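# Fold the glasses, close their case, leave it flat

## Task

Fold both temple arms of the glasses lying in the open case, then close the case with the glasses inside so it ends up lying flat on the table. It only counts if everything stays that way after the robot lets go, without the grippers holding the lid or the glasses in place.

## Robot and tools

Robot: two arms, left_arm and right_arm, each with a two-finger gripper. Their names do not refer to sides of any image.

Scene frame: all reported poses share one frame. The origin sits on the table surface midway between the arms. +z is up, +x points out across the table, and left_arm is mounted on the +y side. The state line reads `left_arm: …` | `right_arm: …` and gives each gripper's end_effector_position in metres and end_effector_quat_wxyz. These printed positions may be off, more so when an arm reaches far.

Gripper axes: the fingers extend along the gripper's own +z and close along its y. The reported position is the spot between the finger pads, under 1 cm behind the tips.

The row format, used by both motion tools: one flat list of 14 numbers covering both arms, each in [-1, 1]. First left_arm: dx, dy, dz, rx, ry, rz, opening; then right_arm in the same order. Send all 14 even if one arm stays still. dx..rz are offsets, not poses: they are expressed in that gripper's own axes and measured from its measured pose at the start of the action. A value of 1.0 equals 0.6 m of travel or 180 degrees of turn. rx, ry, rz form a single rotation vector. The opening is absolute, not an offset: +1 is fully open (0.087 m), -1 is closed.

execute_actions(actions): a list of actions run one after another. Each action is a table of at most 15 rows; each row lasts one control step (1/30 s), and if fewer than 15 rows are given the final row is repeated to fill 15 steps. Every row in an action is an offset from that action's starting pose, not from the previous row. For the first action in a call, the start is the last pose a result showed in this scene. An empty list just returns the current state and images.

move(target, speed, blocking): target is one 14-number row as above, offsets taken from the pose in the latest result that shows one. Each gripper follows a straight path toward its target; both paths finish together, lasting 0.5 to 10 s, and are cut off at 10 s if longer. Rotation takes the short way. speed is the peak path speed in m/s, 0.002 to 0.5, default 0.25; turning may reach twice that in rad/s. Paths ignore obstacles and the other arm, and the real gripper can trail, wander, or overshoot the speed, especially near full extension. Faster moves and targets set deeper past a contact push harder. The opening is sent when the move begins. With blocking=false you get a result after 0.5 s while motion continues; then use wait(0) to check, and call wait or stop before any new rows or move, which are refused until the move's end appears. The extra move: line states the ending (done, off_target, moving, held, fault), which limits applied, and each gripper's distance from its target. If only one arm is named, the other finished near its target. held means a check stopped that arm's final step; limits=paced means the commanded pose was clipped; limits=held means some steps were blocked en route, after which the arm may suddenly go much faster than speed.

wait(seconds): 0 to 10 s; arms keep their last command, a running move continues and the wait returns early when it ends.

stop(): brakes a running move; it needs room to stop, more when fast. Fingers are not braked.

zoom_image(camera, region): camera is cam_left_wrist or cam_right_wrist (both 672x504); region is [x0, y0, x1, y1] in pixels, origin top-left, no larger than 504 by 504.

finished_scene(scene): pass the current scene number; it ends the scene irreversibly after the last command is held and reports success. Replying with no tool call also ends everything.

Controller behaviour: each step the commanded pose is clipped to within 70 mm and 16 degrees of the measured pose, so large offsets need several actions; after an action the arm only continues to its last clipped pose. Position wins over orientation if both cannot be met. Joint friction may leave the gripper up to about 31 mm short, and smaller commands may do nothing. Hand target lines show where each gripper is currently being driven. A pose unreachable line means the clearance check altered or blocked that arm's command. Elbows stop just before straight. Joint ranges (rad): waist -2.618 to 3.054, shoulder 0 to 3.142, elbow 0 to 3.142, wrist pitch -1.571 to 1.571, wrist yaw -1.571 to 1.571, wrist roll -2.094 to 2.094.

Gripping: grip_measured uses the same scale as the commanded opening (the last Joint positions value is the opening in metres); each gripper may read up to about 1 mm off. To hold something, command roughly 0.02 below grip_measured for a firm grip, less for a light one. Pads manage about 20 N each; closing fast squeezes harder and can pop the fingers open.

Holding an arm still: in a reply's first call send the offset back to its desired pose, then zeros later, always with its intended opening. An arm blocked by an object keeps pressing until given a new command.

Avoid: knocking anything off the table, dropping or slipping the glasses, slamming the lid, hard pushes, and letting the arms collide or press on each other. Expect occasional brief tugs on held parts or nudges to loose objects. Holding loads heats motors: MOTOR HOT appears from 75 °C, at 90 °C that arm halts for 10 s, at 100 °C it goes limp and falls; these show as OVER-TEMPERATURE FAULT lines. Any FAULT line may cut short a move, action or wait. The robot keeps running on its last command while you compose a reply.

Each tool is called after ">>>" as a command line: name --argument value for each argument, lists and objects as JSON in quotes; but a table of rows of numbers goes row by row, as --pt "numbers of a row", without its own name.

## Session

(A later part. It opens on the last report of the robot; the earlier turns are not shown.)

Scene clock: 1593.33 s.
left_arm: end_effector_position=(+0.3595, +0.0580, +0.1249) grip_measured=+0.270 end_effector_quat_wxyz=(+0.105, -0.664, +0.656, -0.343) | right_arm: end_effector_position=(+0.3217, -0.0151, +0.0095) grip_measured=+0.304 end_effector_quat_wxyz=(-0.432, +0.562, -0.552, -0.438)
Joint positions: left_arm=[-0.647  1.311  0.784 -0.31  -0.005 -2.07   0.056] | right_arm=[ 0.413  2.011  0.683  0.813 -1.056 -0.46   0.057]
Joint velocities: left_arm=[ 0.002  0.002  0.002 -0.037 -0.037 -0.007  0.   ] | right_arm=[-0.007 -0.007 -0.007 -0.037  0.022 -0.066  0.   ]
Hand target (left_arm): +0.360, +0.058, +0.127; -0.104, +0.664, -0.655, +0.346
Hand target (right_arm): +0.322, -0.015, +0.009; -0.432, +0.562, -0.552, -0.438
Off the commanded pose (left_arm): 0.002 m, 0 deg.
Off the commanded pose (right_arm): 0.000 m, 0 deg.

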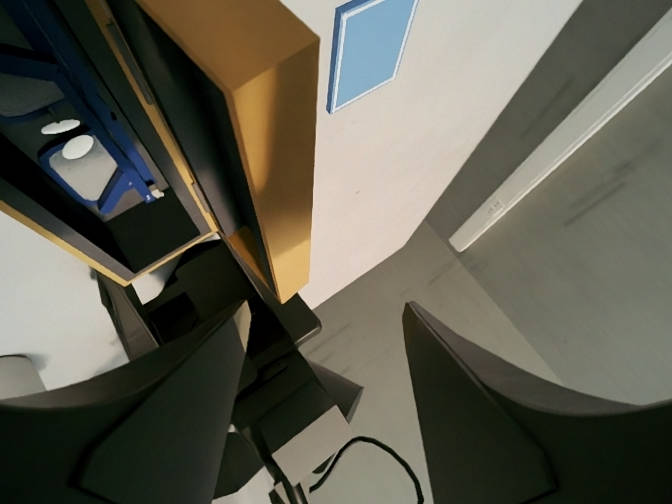

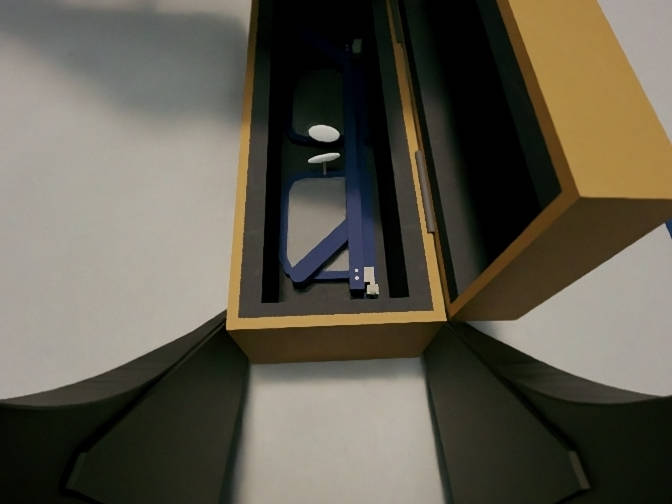

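>>> zoom_image --camera "cam_left_wrist" --region '[180, 0, 440, 340]'

>>> zoom_image --camera "cam_left_wrist" --region '[0, 0, 260, 300]'

Region (180, 0, 440, 340) of cam_left_wrist's 672x504 image, scaled by 1.482, with more detail than that image has; it fills the left 385 columns of this view, and the rest is white.

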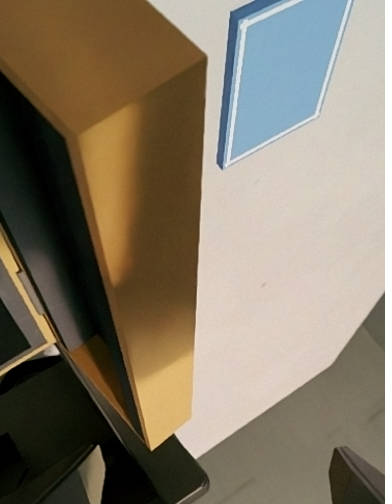

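Region (0, 0, 260, 300) of cam_left_wrist's 672x504 image, scaled by 1.680, with more detail than that image has; it fills the left 437 columns of this view, and the rest is white.

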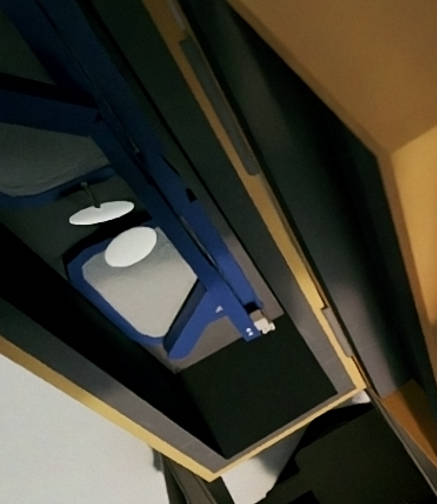

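>>> execute_actions --actions '[[[-0.00200,0.00371,0.00791,-0.00318,-0.00172,0,0.27,0,0,0,0,0,0,0.283],[-0.00216,0.00401,0.01039,-0.00352,-0.00190,0,0.27,0,0,0,0,0,0,0.283],[-0.00255,0.00474,0.01443,-0.00420,-0.00227,0,0.27,0,0,0,0,0,0,0.283],[-0.00335,0.00622,0.01990,-0.00547,-0.00295,0,0.27,0,0,0,0,0,0,0.283],[-0.00471,0.00874,0.02657,-0.00750,-0.00405,0,0.27,0,0,0,0,0,0,0.283],[-0.00671,0.01246,0.03405,-0.01038,-0.00560,0,0.27,0,0,0,0,0,0,0.283],[-0.00954,0.01771,0.04215,-0.01433,-0.00773,0,0.27,0,0,0,0,0,0,0.283],[-0.01307,0.02427,0.05025,-0.01918,-0.01034,0,0.27,0,0,0,0,0,0,0.283],[-0.01697,0.03149,0.05815,-0.02443,-0.01317,0,0.27,0,0,0,0,0,0,0.283],[-0.02062,0.03827,0.06530,-0.02927,-0.01579,0,0.27,0,0,0,0,0,0,0.283],[-0.02394,0.04442,0.07157,-0.03361,-0.01812,0,0.26,0,0,0,0,0,0,0.283],[-0.02671,0.04955,0.07667,-0.03717,-0.02005,0,0.245,0,0,0,0,0,0,0.283],[-0.02878,0.05340,0.08040,-0.03982,-0.02148,0,0.23,0,0,0,0,0,0,0.283],[-0.03007,0.05579,0.08267,-0.04146,-0.02236,0,0.22,0,0,0,0,0,0,0.283],[-0.03051,0.05661,0.08345,-0.04202,-0.02266,0,0.21,0,0,0,0,0,0,0.283]]]'

Scene clock: 1713.83 s.
left_arm: end_effector_position=(+0.3631, +0.0561, +0.0704) grip_measured=+0.215 end_effector_quat_wxyz=(+0.087, -0.679, +0.672, -0.283) | right_arm: end_effector_position=(+0.3217, -0.0151, +0.0095) grip_measured=+0.304 end_effector_quat_wxyz=(-0.432, +0.562, -0.552, -0.438)
Joint positions: left_arm=[-0.647  1.481  0.784 -0.274 -0.005 -2.07   0.053] | right_arm=[ 0.413  2.011  0.683  0.813 -1.056 -0.46   0.057]
Joint velocities: left_arm=[ 0.002  0.286 -0.027 -0.022  0.022  0.037 -0.009] | right_arm=[-0.002 -0.002 -0.007 -0.037 -0.007 -0.051  0.001]
Hand target (left_arm): +0.363, +0.056, +0.063; -0.086, +0.681, -0.674, +0.274
Hand target (right_arm): +0.322, -0.015, +0.009; -0.432, +0.562, -0.552, -0.438
Off the commanded pose (left_arm): 0.009 m, 1 deg.
Off the commanded pose (right_arm): 0.000 m, 0 deg.

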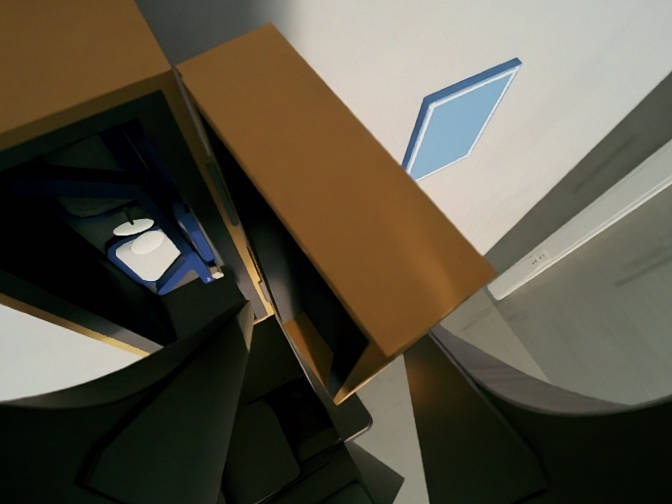

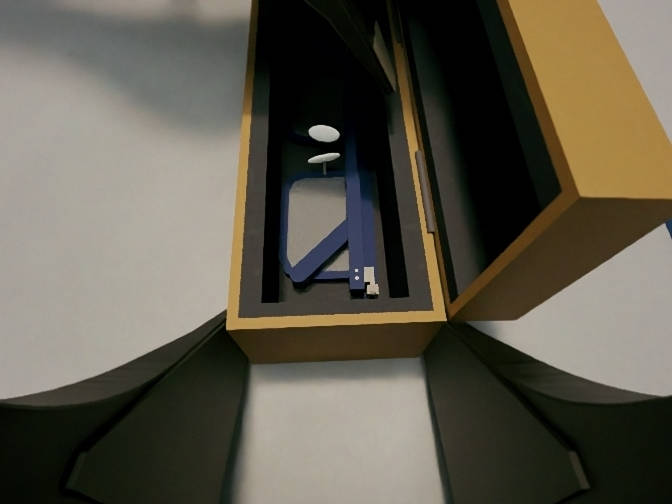

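>>> execute_actions --actions '[]'

Scene clock: 1718.43 s.
left_arm: end_effector_position=(+0.3633, +0.0559, +0.0668) grip_measured=+0.210 end_effector_quat_wxyz=(+0.086, -0.680, +0.672, -0.279) | right_arm: end_effector_position=(+0.3217, -0.0151, +0.0095) grip_measured=+0.304 end_effector_quat_wxyz=(-0.432, +0.562, -0.552, -0.438)
Joint positions: left_arm=[-0.647  1.492  0.784 -0.269 -0.005 -2.07   0.053] | right_arm=[ 0.413  2.011  0.683  0.813 -1.056 -0.46   0.057]
Joint velocities: left_arm=[-0.007 -0.007  0.012  0.022  0.007 -0.022  0.   ] | right_arm=[ 0.012 -0.012 -0.012  0.007 -0.022 -0.081 -0.001]
Hand target (left_arm): +0.363, +0.056, +0.063; -0.086, +0.681, -0.674, +0.274
Hand target (right_arm): +0.322, -0.015, +0.009; -0.432, +0.562, -0.552, -0.438
Off the commanded pose (left_arm): 0.005 m, 1 deg.
Off the commanded pose (right_arm): 0.000 m, 0 deg.

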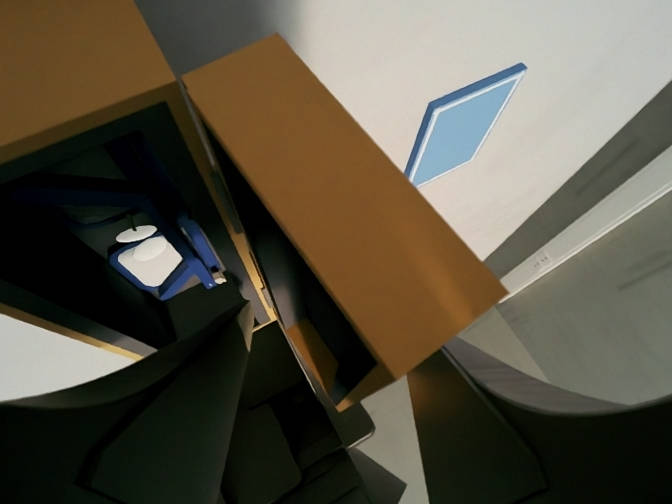

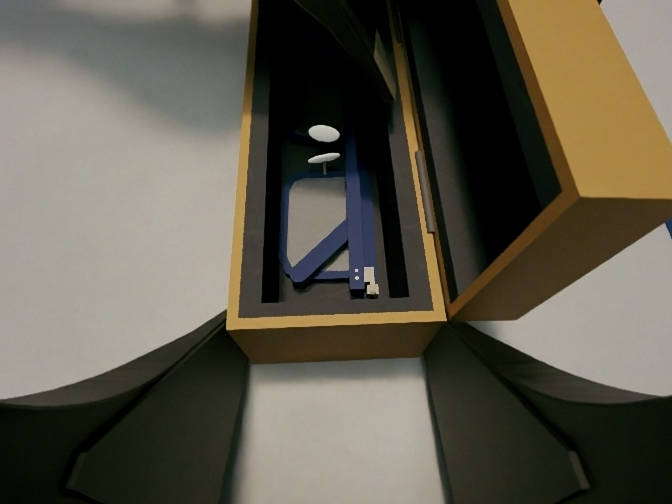

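>>> zoom_image --camera "cam_left_wrist" --region '[300, 240, 560, 440]'

>>> zoom_image --camera "cam_left_wrist" --region '[120, 10, 320, 170]'

Region (300, 240, 560, 440) of cam_left_wrist's 672x504 image, scaled by 1.938, with more detail than that image has; it fills the top 388 rows of this view, and the rest is white.

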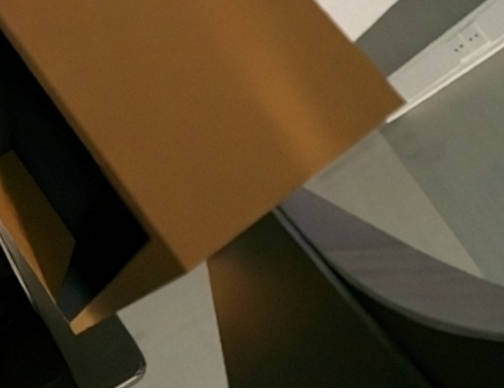

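Region (120, 10, 320, 170) of cam_left_wrist's 672x504 image, scaled by 2.520, with more detail than that image has; it fills the top 403 rows of this view, and the rest is white.

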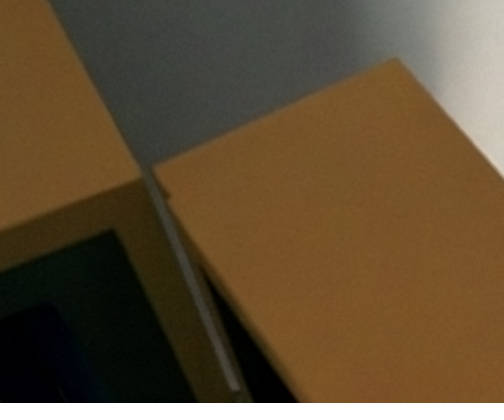

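>>> execute_actions --actions '[[[0.00007,0.00910,-0.00312,-0.00182,0.00043,0.00185,0.16,0,0,0,0,0,0,0.283],[0.00016,0.01377,-0.00458,-0.00246,0.00084,0.00284,0.11,0,0,0,0,0,0,0.283],[0.00159,0.01393,-0.00872,-0.00075,0.00221,0.00341,0.07,0,0,0,0,0,0,0.283],[0.00314,0.01558,-0.01363,0.00090,0.00384,0.00433,0.043,0,0,0,0,0,0,0.283],[0.00467,0.01876,-0.01882,0.00232,0.00560,0.00558,0.019,0,0,0,0,0,0,0.283],[0.00606,0.02340,-0.02386,0.00333,0.00736,0.00710,-0.012,0,0,0,0,0,0,0.283],[0.00719,0.02932,-0.02836,0.00384,0.00901,0.00882,-0.049,0,0,0,0,0,0,0.283],[0.00803,0.03621,-0.03209,0.00379,0.01046,0.01067,-0.090,0,0,0,0,0,0,0.283],[0.00854,0.04366,-0.03492,0.00323,0.01166,0.01257,-0.134,0,0,0,0,0,0,0.283],[0.00877,0.05122,-0.03686,0.00225,0.01257,0.01441,-0.177,0,0,0,0,0,0,0.283],[0.00874,0.05839,-0.03801,0.00100,0.01319,0.01610,-0.218,0,0,0,0,0,0,0.283],[0.00854,0.06469,-0.03850,-0.00033,0.01355,0.01753,-0.255,0,0,0,0,0,0,0.283],[0.00822,0.06972,-0.03847,-0.00161,0.01367,0.01864,-0.286,0,0,0,0,0,0,0.283],[0.00782,0.07320,-0.03800,-0.00271,0.01357,0.01933,-0.310,0,0,0,0,0,0,0.283],[0.00760,0.07451,-0.03767,-0.00321,0.01347,0.01958,-0.329,0,0,0,0,0,0,0.283]]]'

Scene clock: 1838.93 s.
left_arm: end_effector_position=(+0.3418, +0.0535, +0.0881) grip_measured=-0.319 end_effector_quat_wxyz=(+0.102, -0.657, +0.673, -0.325) | right_arm: end_effector_position=(+0.3184, -0.0150, +0.0095) grip_measured=+0.303 end_effector_quat_wxyz=(-0.428, +0.564, -0.549, -0.445)
Joint positions: left_arm=[-0.691  1.334  0.675 -0.216 -0.024 -2.07   0.03 ] | right_arm=[ 0.413  2.011  0.683  0.804 -1.073 -0.464  0.057]
Joint velocities: left_arm=[-0.076 -0.134 -0.115  0.022 -0.095 -0.022 -0.017] | right_arm=[-0.002  0.002  0.002  0.007 -0.051 -0.066 -0.002]
Hand target (left_arm): +0.315, +0.055, +0.065; -0.078, +0.653, -0.696, +0.287
Hand target (right_arm): +0.322, -0.015, +0.010; -0.432, +0.562, -0.552, -0.438
Off the commanded pose (left_arm): 0.037 m, 6 deg.
Off the commanded pose (right_arm): 0.003 m, 1 deg.

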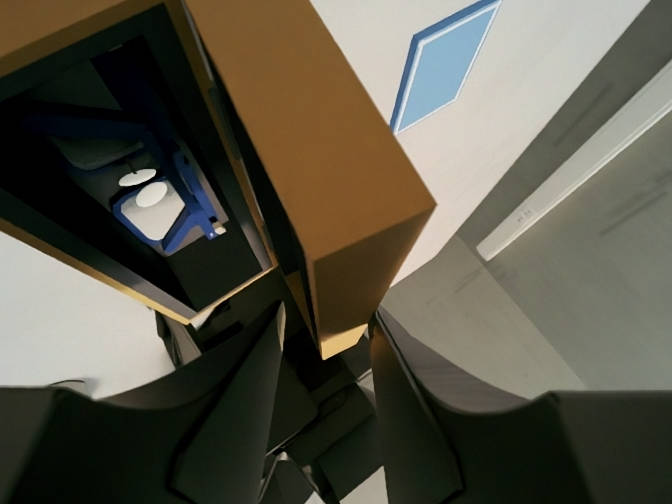

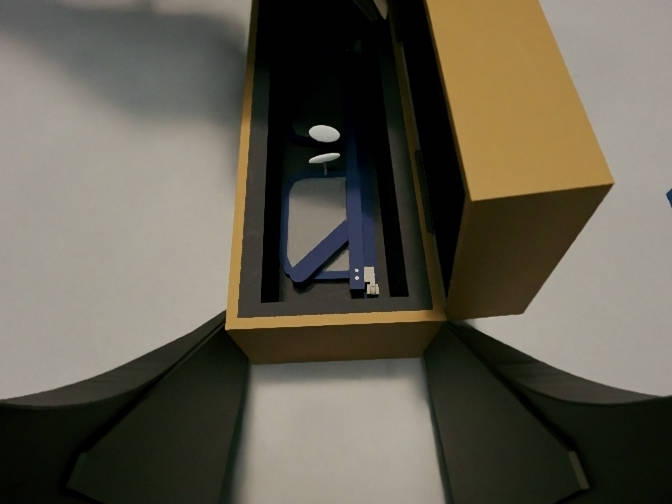

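>>> execute_actions --actions '[]'

Scene clock: 1841.67 s.
left_arm: end_effector_position=(+0.3408, +0.0527, +0.0882) grip_measured=-0.328 end_effector_quat_wxyz=(+0.103, -0.655, +0.673, -0.328) | right_arm: end_effector_position=(+0.3184, -0.0150, +0.0095) grip_measured=+0.303 end_effector_quat_wxyz=(-0.428, +0.564, -0.549, -0.445)
Joint positions: left_arm=[-0.695  1.33   0.668 -0.208 -0.026 -2.07   0.029] | right_arm=[ 0.413  2.011  0.683  0.804 -1.073 -0.464  0.057]
Joint velocities: left_arm=[-0.007 -0.022  0.002 -0.037 -0.051  0.022  0.001] | right_arm=[ 0.002 -0.007 -0.022 -0.051  0.066 -0.081 -0.   ]
Hand target (left_arm): +0.315, +0.055, +0.065; -0.078, +0.653, -0.696, +0.287
Hand target (right_arm): +0.322, -0.015, +0.010; -0.432, +0.562, -0.552, -0.438
Off the commanded pose (left_arm): 0.036 m, 6 deg.
Off the commanded pose (right_arm): 0.003 m, 1 deg.

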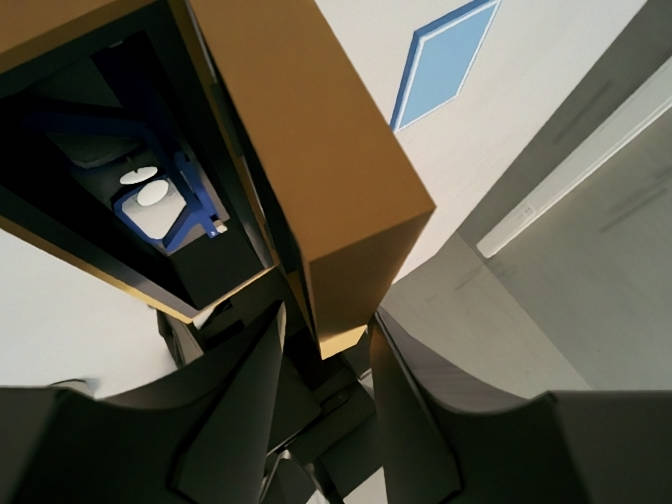

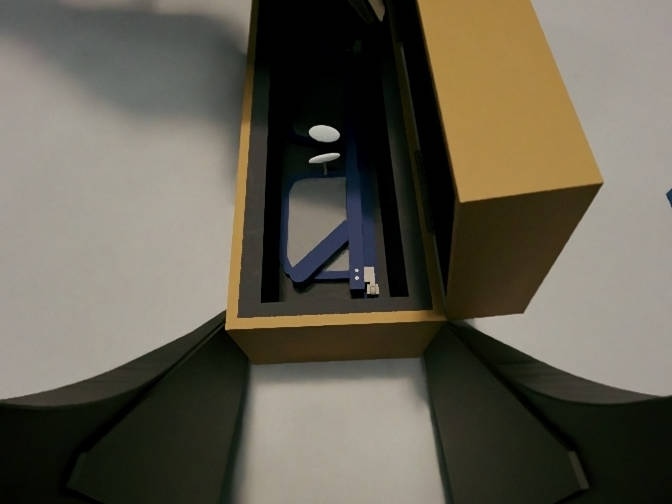

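>>> execute_actions --actions '[]'

Scene clock: 1961.67 s.
left_arm: end_effector_position=(+0.3408, +0.0527, +0.0882) grip_measured=-0.328 end_effector_quat_wxyz=(+0.103, -0.655, +0.673, -0.328) | right_arm: end_effector_position=(+0.3184, -0.0150, +0.0095) grip_measured=+0.303 end_effector_quat_wxyz=(-0.428, +0.564, -0.549, -0.445)
Joint positions: left_arm=[-0.695  1.33   0.668 -0.208 -0.026 -2.07   0.029] | right_arm=[ 0.413  2.011  0.683  0.804 -1.073 -0.464  0.057]
Joint velocities: left_arm=[ 0.002  0.007 -0.022 -0.051 -0.066  0.022 -0.001] | right_arm=[ 0.007  0.002  0.002  0.066 -0.022 -0.037  0.002]
Hand target (left_arm): +0.315, +0.055, +0.065; -0.078, +0.653, -0.696, +0.287
Hand target (right_arm): +0.322, -0.015, +0.010; -0.432, +0.562, -0.552, -0.438
Off the commanded pose (left_arm): 0.036 m, 6 deg.
Off the commanded pose (right_arm): 0.003 m, 1 deg.

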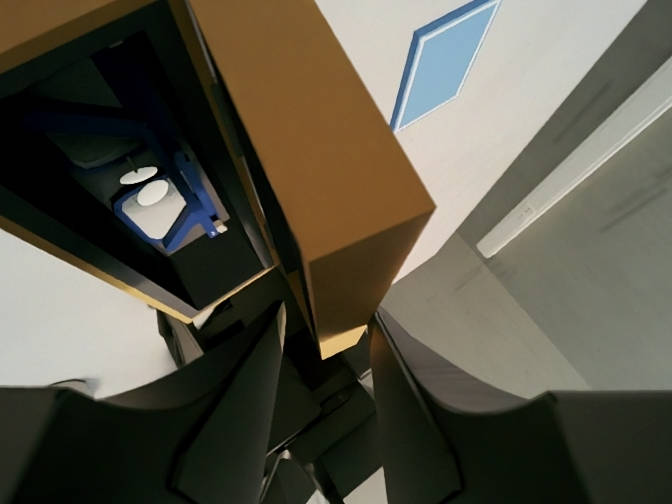

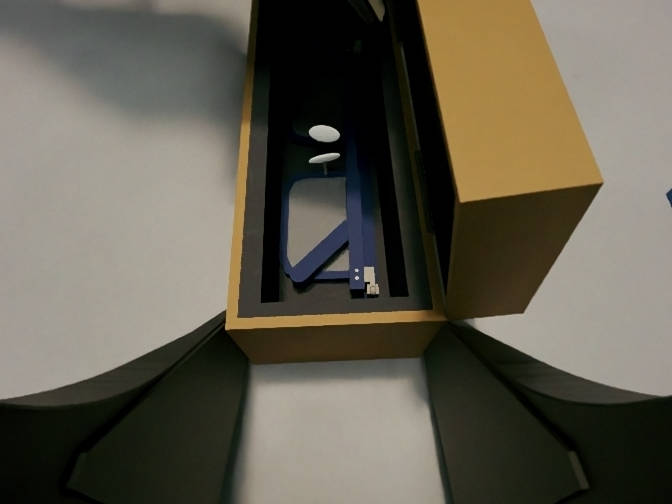

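>>> execute_actions --actions '[]'

Scene clock: 1979.60 s.
left_arm: end_effector_position=(+0.3408, +0.0527, +0.0882) grip_measured=-0.328 end_effector_quat_wxyz=(+0.103, -0.655, +0.673, -0.328) | right_arm: end_effector_position=(+0.3184, -0.0150, +0.0095) grip_measured=+0.303 end_effector_quat_wxyz=(-0.428, +0.564, -0.549, -0.445)
Joint positions: left_arm=[-0.695  1.33   0.668 -0.208 -0.026 -2.07   0.029] | right_arm=[ 0.413  2.011  0.683  0.804 -1.073 -0.464  0.057]
Joint velocities: left_arm=[-0.007  0.007  0.007  0.007 -0.125  0.007 -0.   ] | right_arm=[-0.022  0.002  0.012 -0.095 -0.051 -0.007 -0.001]
Hand target (left_arm): +0.315, +0.055, +0.065; -0.078, +0.653, -0.696, +0.287
Hand target (right_arm): +0.322, -0.015, +0.010; -0.432, +0.562, -0.552, -0.438
Off the commanded pose (left_arm): 0.036 m, 6 deg.
Off the commanded pose (right_arm): 0.003 m, 1 deg.

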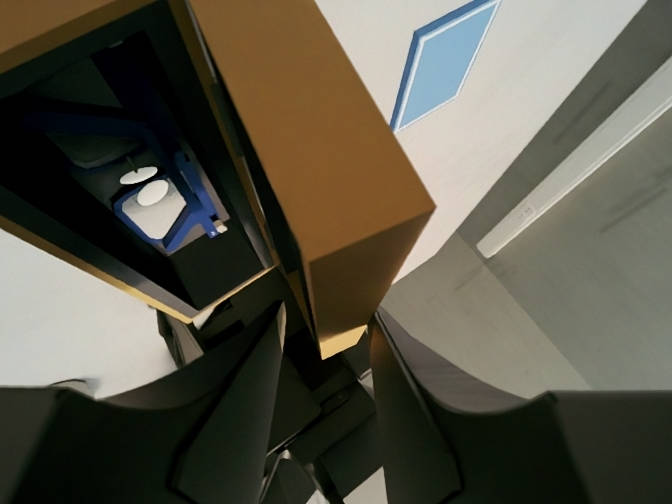

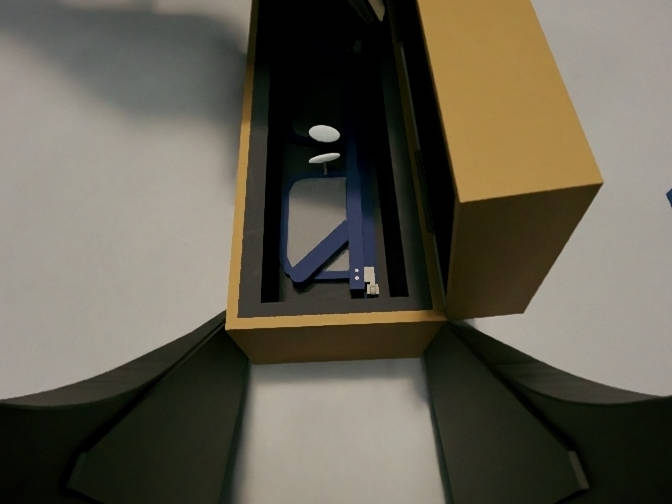

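>>> execute_actions --actions '[[ [-0.00758,0.05903,0.00200,-0.03228,-0.00394,0.00714,-0.3294, 0,-0.0055,-0.0003,0.0053,0.0014,-0.0013,0.283], [-0.00768,0.05990,0.00155,-0.03232,-0.00382,0.00730,-0.3305, 0,-0.0056,-0.0003,0.0054,0.0014,-0.0013,0.283], [-0.00784,0.06131,0.00081,-0.03237,-0.00362,0.00757,-0.3322, 0,-0.0057,-0.0003,0.0055,0.0014,-0.0013,0.283], [-0.00805,0.06321,-0.00018,-0.03244,-0.00335,0.00792,-0.3346, 0,-0.0059,-0.0003,0.0056,0.0015,-0.0014,0.283], [-0.00833,0.06552,-0.00137,-0.03253,-0.00303,0.00835,-0.3375, 0,-0.0060,-0.0003,0.0058,0.0015,-0.0014,0.283], [-0.00865,0.06810,-0.00268,-0.03264,-0.00266,0.00883,-0.3407, 0,-0.0063,-0.0003,0.0060,0.0016,-0.0015,0.283], [-0.00901,0.07091,-0.00408,-0.03276,-0.00227,0.00935,-0.3442, 0,-0.0065,-0.0003,0.0062,0.0016,-0.0015,0.283], [-0.00944,0.07385,-0.00539,-0.03294,-0.00191,0.00987,-0.3478, 0,-0.0067,-0.0004,0.0065,0.0017,-0.0016,0.283], [-0.01009,0.07717,-0.00628,-0.03345,-0.00174,0.01041,-0.3513, 0,-0.0069,-0.0004,0.0067,0.0017,-0.0016,0.283], [-0.01094,0.08068,-0.00666,-0.03427,-0.00178,0.01091,-0.3545, 0,-0.0071,-0.0004,0.0069,0.0018,-0.0017,0.283], [-0.01196,0.08429,-0.00654,-0.03539,-0.00202,0.01136,-0.3574, 0,-0.0073,-0.0004,0.0071,0.0018,-0.0017,0.283], [-0.01293,0.08748,-0.00626,-0.03647,-0.00232,0.01174,-0.3598, 0,-0.0075,-0.0004,0.0072,0.0019,-0.0018,0.283], [-0.01369,0.08993,-0.00597,-0.03734,-0.00257,0.01203,-0.3615, 0,-0.0076,-0.0004,0.0073,0.0019,-0.0018,0.283], [-0.01417,0.09146,-0.00578,-0.03789,-0.00274,0.01221,-0.3626, 0,-0.0077,-0.0004,0.0074,0.0019,-0.0018,0.283], [-0.01436,0.09202,-0.00569,-0.03811,-0.00281,0.01227,-0.3630, 0,-0.0077,-0.0004,0.0074,0.0019,-0.0018,0.283] ]]'

>>> execute_actions --actions '[]'

Scene clock: 2002.47 s.
left_arm: end_effector_position=(+0.3216, +0.0523, +0.0797) grip_measured=-0.362 end_effector_quat_wxyz=(+0.097, -0.646, +0.684, -0.324) | right_arm: end_effector_position=(+0.3184, -0.0150, +0.0095) grip_measured=+0.303 end_effector_quat_wxyz=(-0.428, +0.564, -0.549, -0.445)
Joint positions: left_arm=[-0.724  1.284  0.608 -0.205 -0.026 -2.07   0.028] | right_arm=[ 0.413  2.011  0.683  0.804 -1.073 -0.464  0.057]
Joint velocities: left_arm=[-0.066 -0.012 -0.149 -0.125  0.066 -0.051  0.   ] | right_arm=[-0.002 -0.017  0.002 -0.007 -0.051 -0.022 -0.   ]
Hand target (left_arm): +0.297, +0.059, +0.057; -0.074, +0.648, -0.704, +0.282
Hand target (right_arm): +0.323, -0.015, +0.010; -0.434, +0.562, -0.554, -0.435
Off the commanded pose (left_arm): 0.036 m, 6 deg.
Off the commanded pose (right_arm): 0.005 m, 1 deg.

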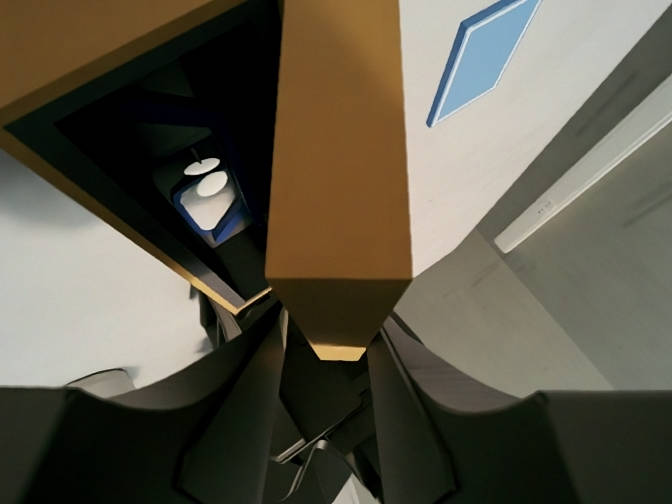

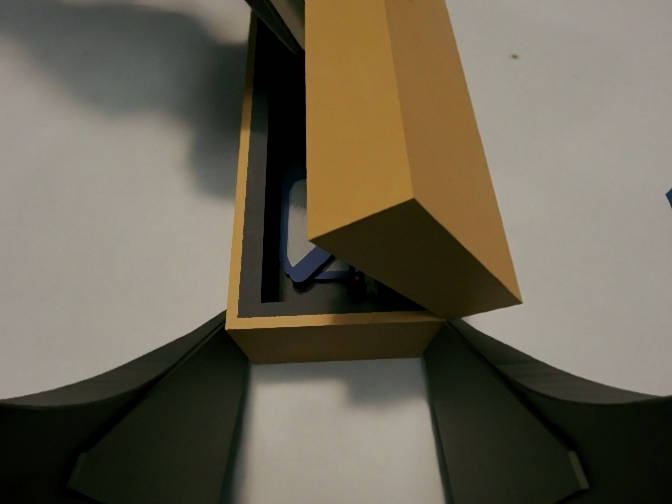

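Scene clock: 2002.47 s.
left_arm: end_effector_position=(+0.3216, +0.0523, +0.0797) grip_measured=-0.362 end_effector_quat_wxyz=(+0.097, -0.646, +0.684, -0.324) | right_arm: end_effector_position=(+0.3184, -0.0150, +0.0095) grip_measured=+0.303 end_effector_quat_wxyz=(-0.428, +0.564, -0.549, -0.445)
Joint positions: left_arm=[-0.724  1.284  0.608 -0.205 -0.026 -2.07   0.028] | right_arm=[ 0.413  2.011  0.683  0.804 -1.073 -0.464  0.057]
Joint velocities: left_arm=[-0.066 -0.012 -0.149 -0.125  0.066 -0.051  0.   ] | right_arm=[-0.002 -0.017  0.002 -0.007 -0.051 -0.022 -0.   ]
Hand target (left_arm): +0.297, +0.059, +0.057; -0.074, +0.648, -0.704, +0.282
Hand target (right_arm): +0.323, -0.015, +0.010; -0.434, +0.562, -0.554, -0.435
Off the commanded pose (left_arm): 0.036 m, 6 deg.
Off the commanded pose (right_arm): 0.005 m, 1 deg.

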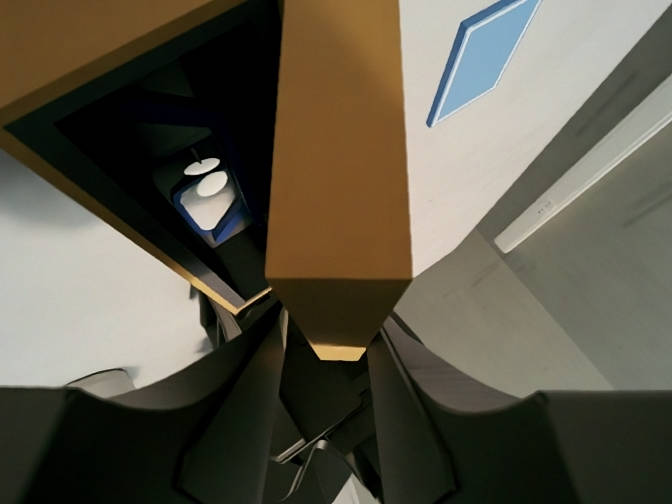

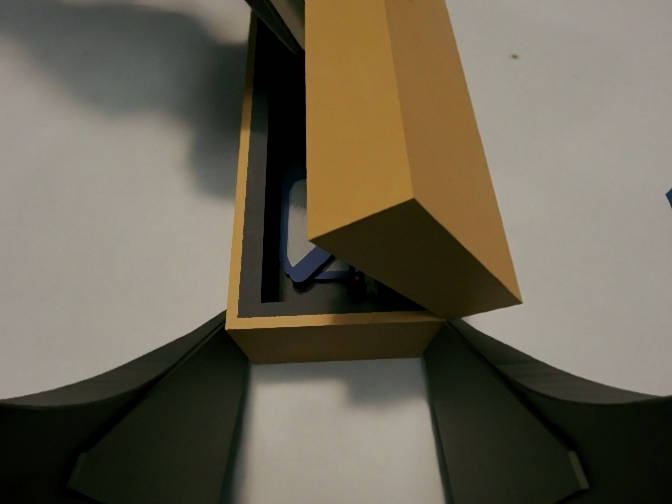

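>>> execute_actions --actions '[]'

Scene clock: 2004.60 s.
left_arm: end_effector_position=(+0.3091, +0.0562, +0.0666) grip_measured=-0.363 end_effector_quat_wxyz=(+0.085, -0.649, +0.694, -0.299) | right_arm: end_effector_position=(+0.3192, -0.0152, +0.0091) grip_measured=+0.303 end_effector_quat_wxyz=(-0.428, +0.563, -0.551, -0.443)
Joint positions: left_arm=[-0.729  1.284  0.591 -0.245 -0.017 -2.069  0.028] | right_arm=[ 0.413  2.011  0.683  0.804 -1.067 -0.463  0.057]
Joint velocities: left_arm=[-0.012  0.007  0.002  0.037  0.037 -0.007 -0.001] | right_arm=[ 0.002  0.012  0.002  0.051 -0.007  0.022 -0.001]
Hand target (left_arm): +0.297, +0.059, +0.057; -0.074, +0.648, -0.704, +0.282
Hand target (right_arm): +0.323, -0.015, +0.010; -0.434, +0.562, -0.554, -0.435
Off the commanded pose (left_arm): 0.017 m, 3 deg.
Off the commanded pose (right_arm): 0.004 m, 1 deg.

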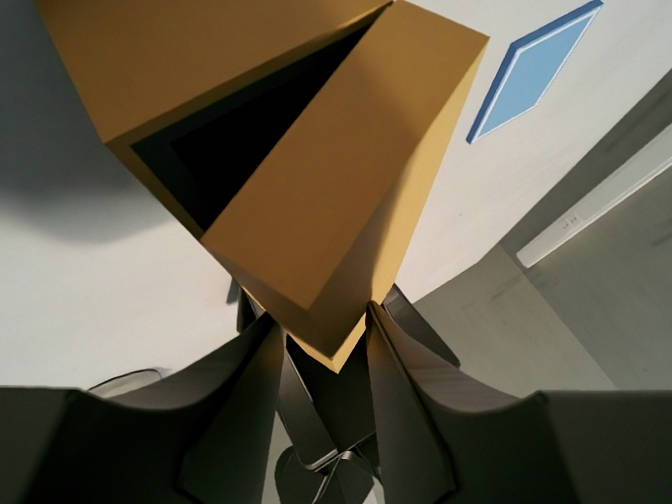

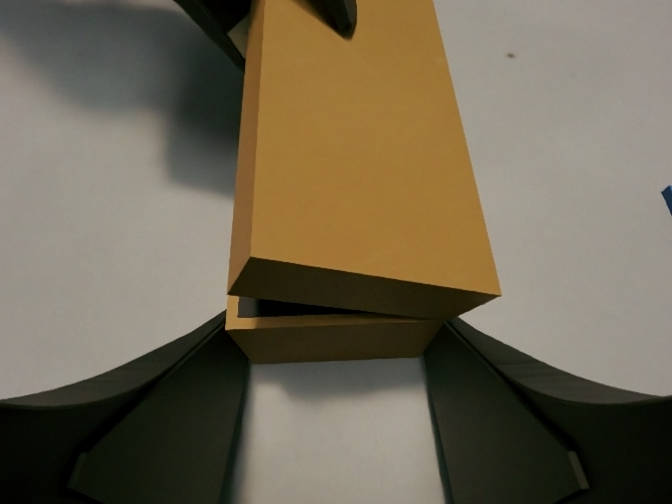

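>>> zoom_image --camera "cam_left_wrist" --region '[200, 240, 440, 420]'

>>> zoom_image --camera "cam_right_wrist" --region '[140, 0, 460, 240]'

Region (200, 240, 440, 420) of cam_left_wrist's 672x504 image, scaled by 2.100, with more detail than that image has; it fills the top 378 rows of this view, and the rest is white.

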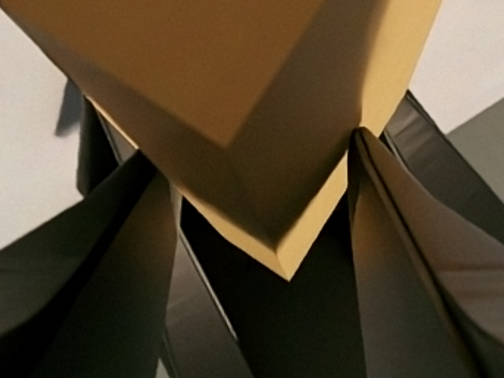

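Region (140, 0, 460, 240) of cam_right_wrist's 672x504 image, scaled by 1.575, with more detail than that image has; it fills the top 378 rows of this view, and the rest is white.

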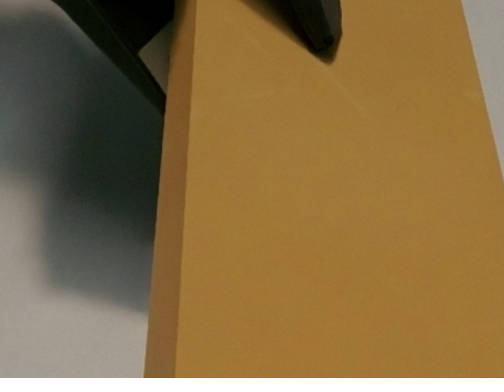

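>>> zoom_image --camera "cam_left_wrist" --region '[80, 0, 520, 330]'

>>> execute_actions --actions '[]'

Region (80, 0, 520, 330) of cam_left_wrist's 672x504 image, scaled by 1.145, with more detail than that image has; it fills the top 378 rows of this view, and the rest is white.

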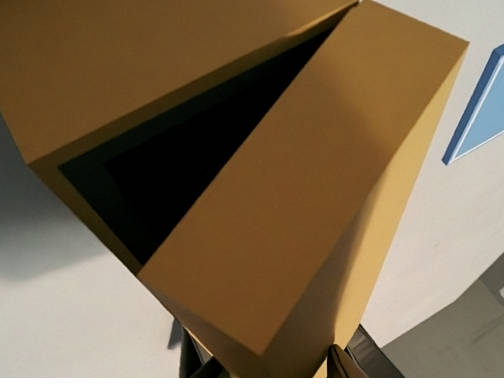

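Scene clock: 2048.73 s.
left_arm: end_effector_position=(+0.3091, +0.0562, +0.0666) grip_measured=-0.363 end_effector_quat_wxyz=(+0.085, -0.649, +0.694, -0.299) | right_arm: end_effector_position=(+0.3192, -0.0152, +0.0091) grip_measured=+0.303 end_effector_quat_wxyz=(-0.428, +0.563, -0.551, -0.443)
Joint positions: left_arm=[-0.729  1.284  0.591 -0.245 -0.017 -2.069  0.028] | right_arm=[ 0.413  2.011  0.683  0.804 -1.067 -0.463  0.057]
Joint velocities: left_arm=[ 0.002 -0.007 -0.012  0.051  0.022  0.037 -0.   ] | right_arm=[ 0.012 -0.007  0.007  0.037  0.007 -0.022 -0.001]
Hand target (left_arm): +0.297, +0.059, +0.057; -0.074, +0.648, -0.704, +0.282
Hand target (right_arm): +0.323, -0.015, +0.010; -0.434, +0.562, -0.554, -0.435
Off the commanded pose (left_arm): 0.017 m, 3 deg.
Off the commanded pose (right_arm): 0.004 m, 1 deg.

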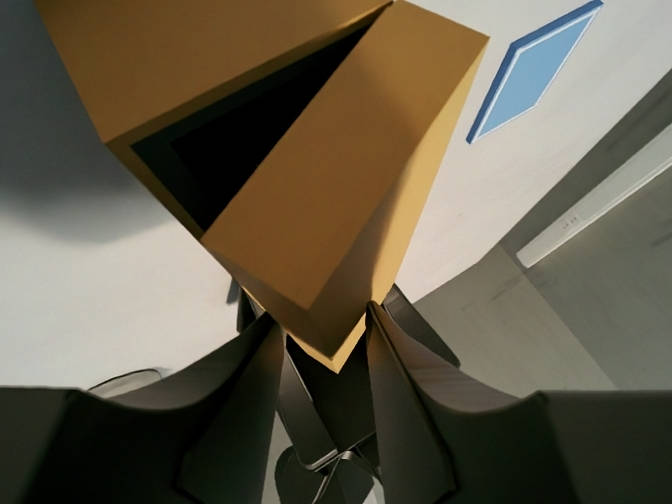

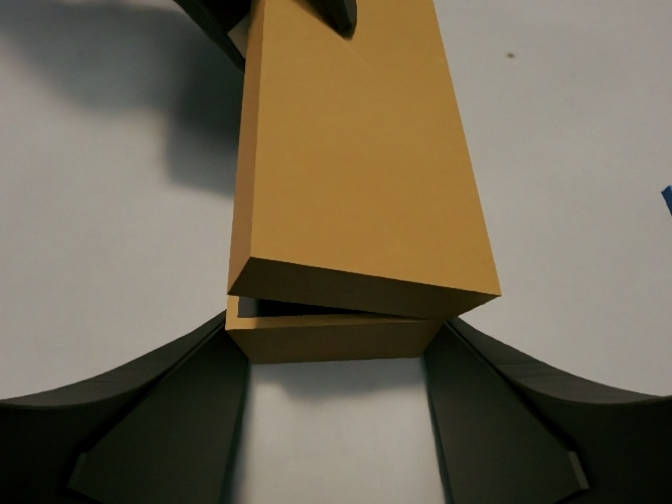

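>>> execute_actions --actions '[]'

Scene clock: 2168.73 s.
left_arm: end_effector_position=(+0.3091, +0.0562, +0.0666) grip_measured=-0.363 end_effector_quat_wxyz=(+0.085, -0.649, +0.694, -0.299) | right_arm: end_effector_position=(+0.3192, -0.0152, +0.0091) grip_measured=+0.303 end_effector_quat_wxyz=(-0.428, +0.563, -0.551, -0.443)
Joint positions: left_arm=[-0.729  1.284  0.591 -0.245 -0.017 -2.069  0.028] | right_arm=[ 0.413  2.011  0.683  0.804 -1.067 -0.463  0.057]
Joint velocities: left_arm=[-0.017  0.007  0.002  0.037  0.022 -0.007 -0.   ] | right_arm=[ 0.002  0.007 -0.012  0.022 -0.066 -0.037  0.001]
Hand target (left_arm): +0.297, +0.059, +0.057; -0.074, +0.648, -0.704, +0.282
Hand target (right_arm): +0.323, -0.015, +0.010; -0.434, +0.562, -0.554, -0.435
Off the commanded pose (left_arm): 0.017 m, 3 deg.
Off the commanded pose (right_arm): 0.004 m, 1 deg.

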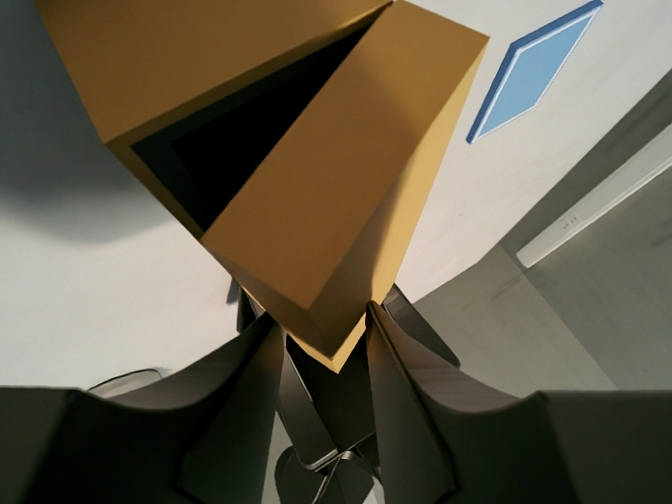

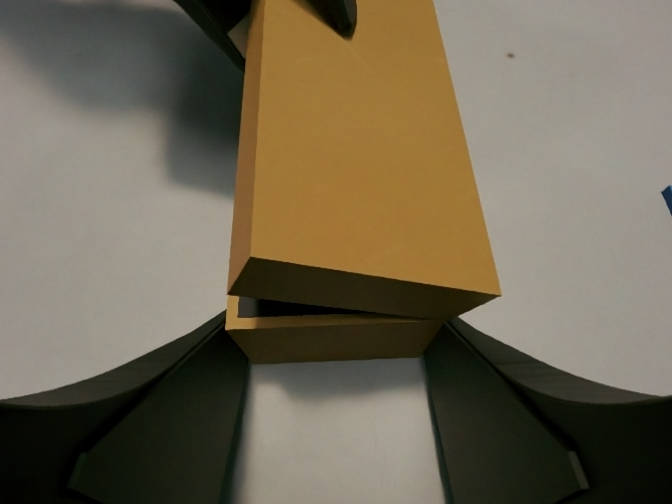

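>>> execute_actions --actions '[[ [-0.00812,0.03719,0.00984,-0.02163,-0.00476,0.00344,-0.3609, 0.0001,-0.0056,-0.0003,0.0054,0.0014,-0.0014,0.283], [-0.00792,0.03559,0.00998,-0.02074,-0.00470,0.00327,-0.3546, 0.0002,-0.0051,-0.0003,0.0050,0.0015,-0.0012,0.283], [-0.00762,0.03308,0.01020,-0.01934,-0.00462,0.00300,-0.3445, 0.0005,-0.0044,-0.0002,0.0042,0.0015,-0.0011,0.283], [-0.00722,0.02978,0.01048,-0.01750,-0.00451,0.00264,-0.3308, 0.0008,-0.0034,-0.0002,0.0032,0.0016,-0.0008,0.283], [-0.00678,0.02596,0.01083,-0.01539,-0.00440,0.00223,-0.3143, 0.0012,-0.0022,-0.0001,0.0021,0.0017,-0.0005,0.283], [-0.00632,0.02194,0.01121,-0.01317,-0.00430,0.00179,-0.2957, 0.0017,-0.0009,0,0.0009,0.0018,-0.0003,0.283], [-0.00589,0.01796,0.01165,-0.01100,-0.00422,0.00135,-0.2756, 0.0021,0.0004,0,-0.0004,0.0019,0,0.283], [-0.00553,0.01430,0.01210,-0.00901,-0.00417,0.00093,-0.2554, 0.0025,0.0016,0.0001,-0.0015,0.0020,0.0003,0.283], [-0.00526,0.01125,0.01259,-0.00739,-0.00418,0.00058,-0.2353, 0.0028,0.0026,0.0001,-0.0025,0.0021,0.0006,0.283], [-0.00513,0.00907,0.01310,-0.00626,-0.00424,0.00032,-0.2168, 0.0031,0.0033,0.0002,-0.0033,0.0021,0.0007,0.283], [-0.00514,0.00787,0.01363,-0.00571,-0.00437,0.00015,-0.2002, 0.0032,0.0038,0.0002,-0.0037,0.0022,0.0009,0.283], [-0.00531,0.00778,0.01416,-0.00579,-0.00455,0.00010,-0.1865, 0.0033,0.0040,0.0002,-0.0039,0.0022,0.0009,0.283], [-0.00552,0.00818,0.01461,-0.00612,-0.00473,0.00010,-0.1764, 0.0033,0.0040,0.0002,-0.0039,0.0022,0.0009,0.283], [-0.00565,0.00842,0.01489,-0.00633,-0.00485,0.00011,-0.1701, 0.0033,0.0040,0.0002,-0.0039,0.0022,0.0009,0.283], [-0.00569,0.00851,0.01498,-0.00640,-0.00488,0.00011,-0.1680, 0.0033,0.0040,0.0002,-0.0039,0.0022,0.0009,0.283] ]]'

Scene clock: 2180.33 s.
left_arm: end_effector_position=(+0.3064, +0.0572, +0.0579) grip_measured=-0.170 end_effector_quat_wxyz=(+0.081, -0.652, +0.698, -0.285) | right_arm: end_effector_position=(+0.3192, -0.0152, +0.0090) grip_measured=+0.303 end_effector_quat_wxyz=(-0.428, +0.563, -0.551, -0.443)
Joint positions: left_arm=[-0.731  1.308  0.591 -0.253 -0.017 -2.069  0.036] | right_arm=[ 0.413  2.011  0.683  0.803 -1.067 -0.463  0.057]
Joint velocities: left_arm=[-0.002  0.037  0.002 -0.037  0.007 -0.037  0.003] | right_arm=[-0.007  0.002 -0.002  0.081 -0.051 -0.007  0.   ]
Hand target (left_arm): +0.310, +0.057, +0.056; -0.084, +0.652, -0.697, +0.288
Hand target (right_arm): +0.317, -0.016, +0.007; -0.422, +0.566, -0.550, -0.445
Off the commanded pose (left_arm): 0.004 m, 0 deg.
Off the commanded pose (right_arm): 0.003 m, 1 deg.

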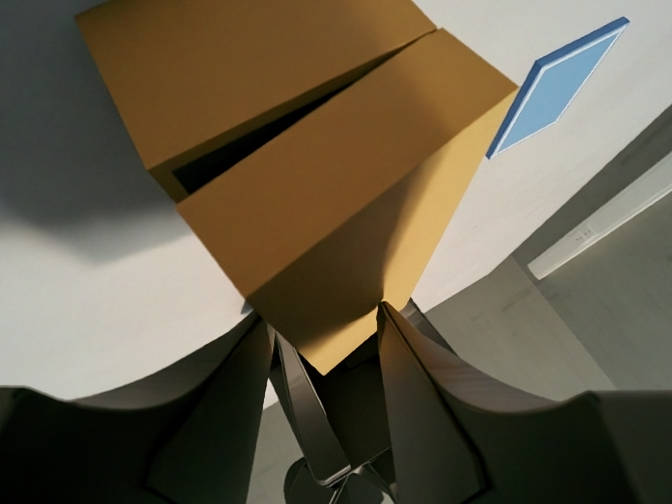

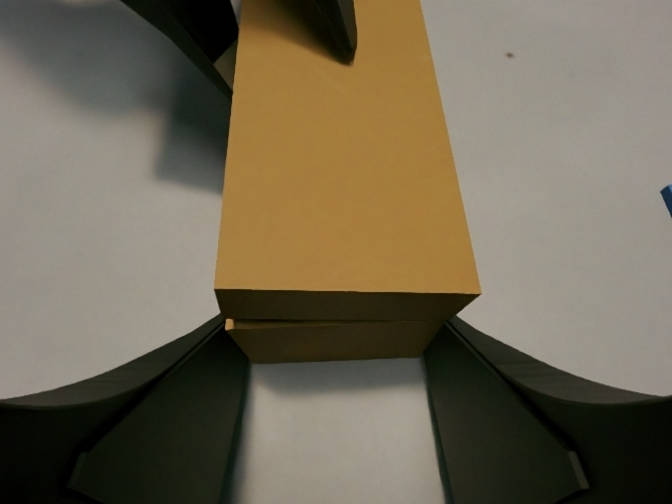

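>>> execute_actions --actions '[]'

Scene clock: 2182.47 s.
left_arm: end_effector_position=(+0.3063, +0.0573, +0.0573) grip_measured=-0.168 end_effector_quat_wxyz=(+0.081, -0.652, +0.699, -0.284) | right_arm: end_effector_position=(+0.3192, -0.0152, +0.0090) grip_measured=+0.303 end_effector_quat_wxyz=(-0.428, +0.563, -0.551, -0.443)
Joint positions: left_arm=[-0.731  1.309  0.591 -0.253 -0.017 -2.069  0.036] | right_arm=[ 0.413  2.011  0.683  0.803 -1.067 -0.463  0.057]
Joint velocities: left_arm=[-0.007  0.012 -0.007 -0.066 -0.022  0.037  0.001] | right_arm=[-0.002  0.012 -0.012  0.081 -0.051 -0.037  0.001]
Hand target (left_arm): +0.310, +0.057, +0.056; -0.084, +0.652, -0.697, +0.287
Hand target (right_arm): +0.317, -0.016, +0.007; -0.422, +0.566, -0.550, -0.445
Off the commanded pose (left_arm): 0.004 m, 1 deg.
Off the commanded pose (right_arm): 0.003 m, 1 deg.

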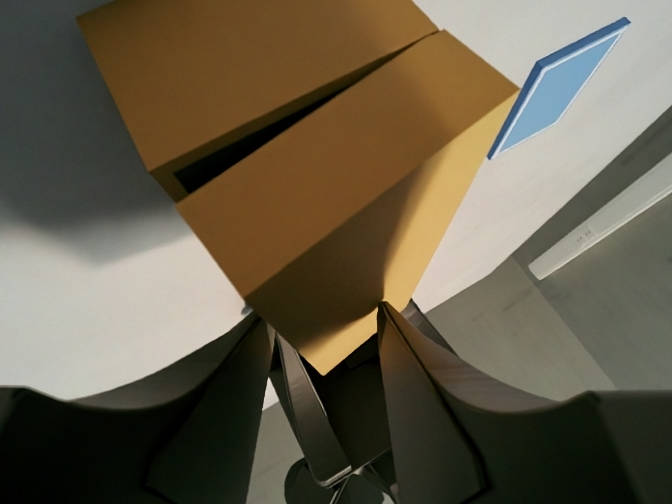

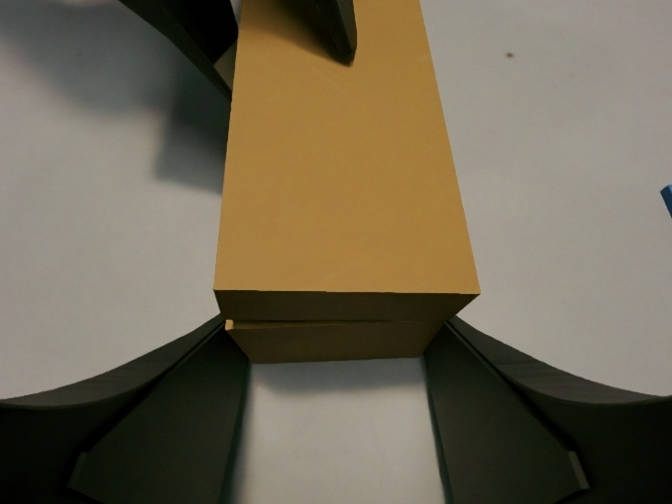

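>>> zoom_image --camera "cam_left_wrist" --region '[120, 140, 340, 360]'

>>> zoom_image --camera "cam_left_wrist" --region '[380, 0, 560, 135]'

>>> zoom_image --camera "cam_right_wrist" --region '[150, 0, 390, 180]'

Region (120, 140, 340, 360) of cam_left_wrist's 672x504 image, scaled by 2.291, with more detail than that image has.

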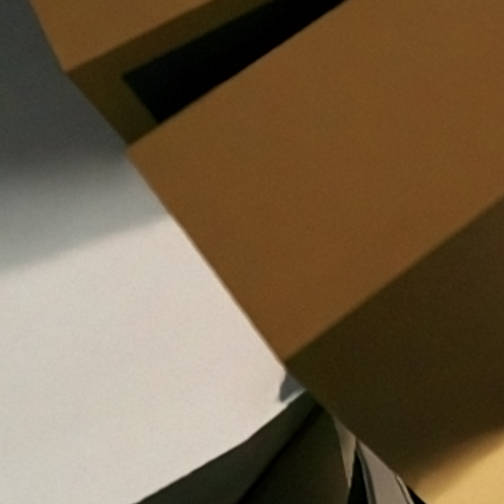

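Region (380, 0, 560, 135) of cam_left_wrist's 672x504 image, scaled by 2.800, with more detail than that image has; it fills the top 378 rows of this view, and the rest is white.

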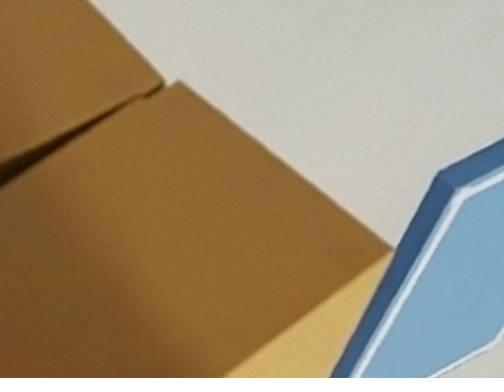

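Region (150, 0, 390, 180) of cam_right_wrist's 672x504 image, scaled by 2.100, with more detail than that image has; it fills the top 378 rows of this view, and the rest is white.

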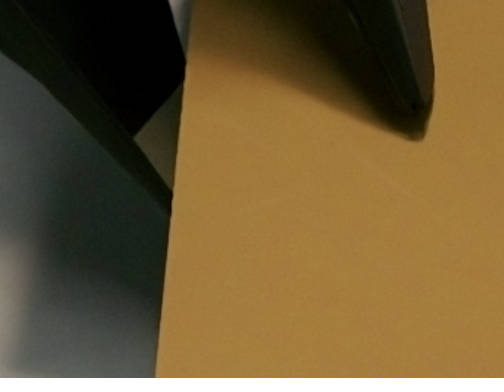

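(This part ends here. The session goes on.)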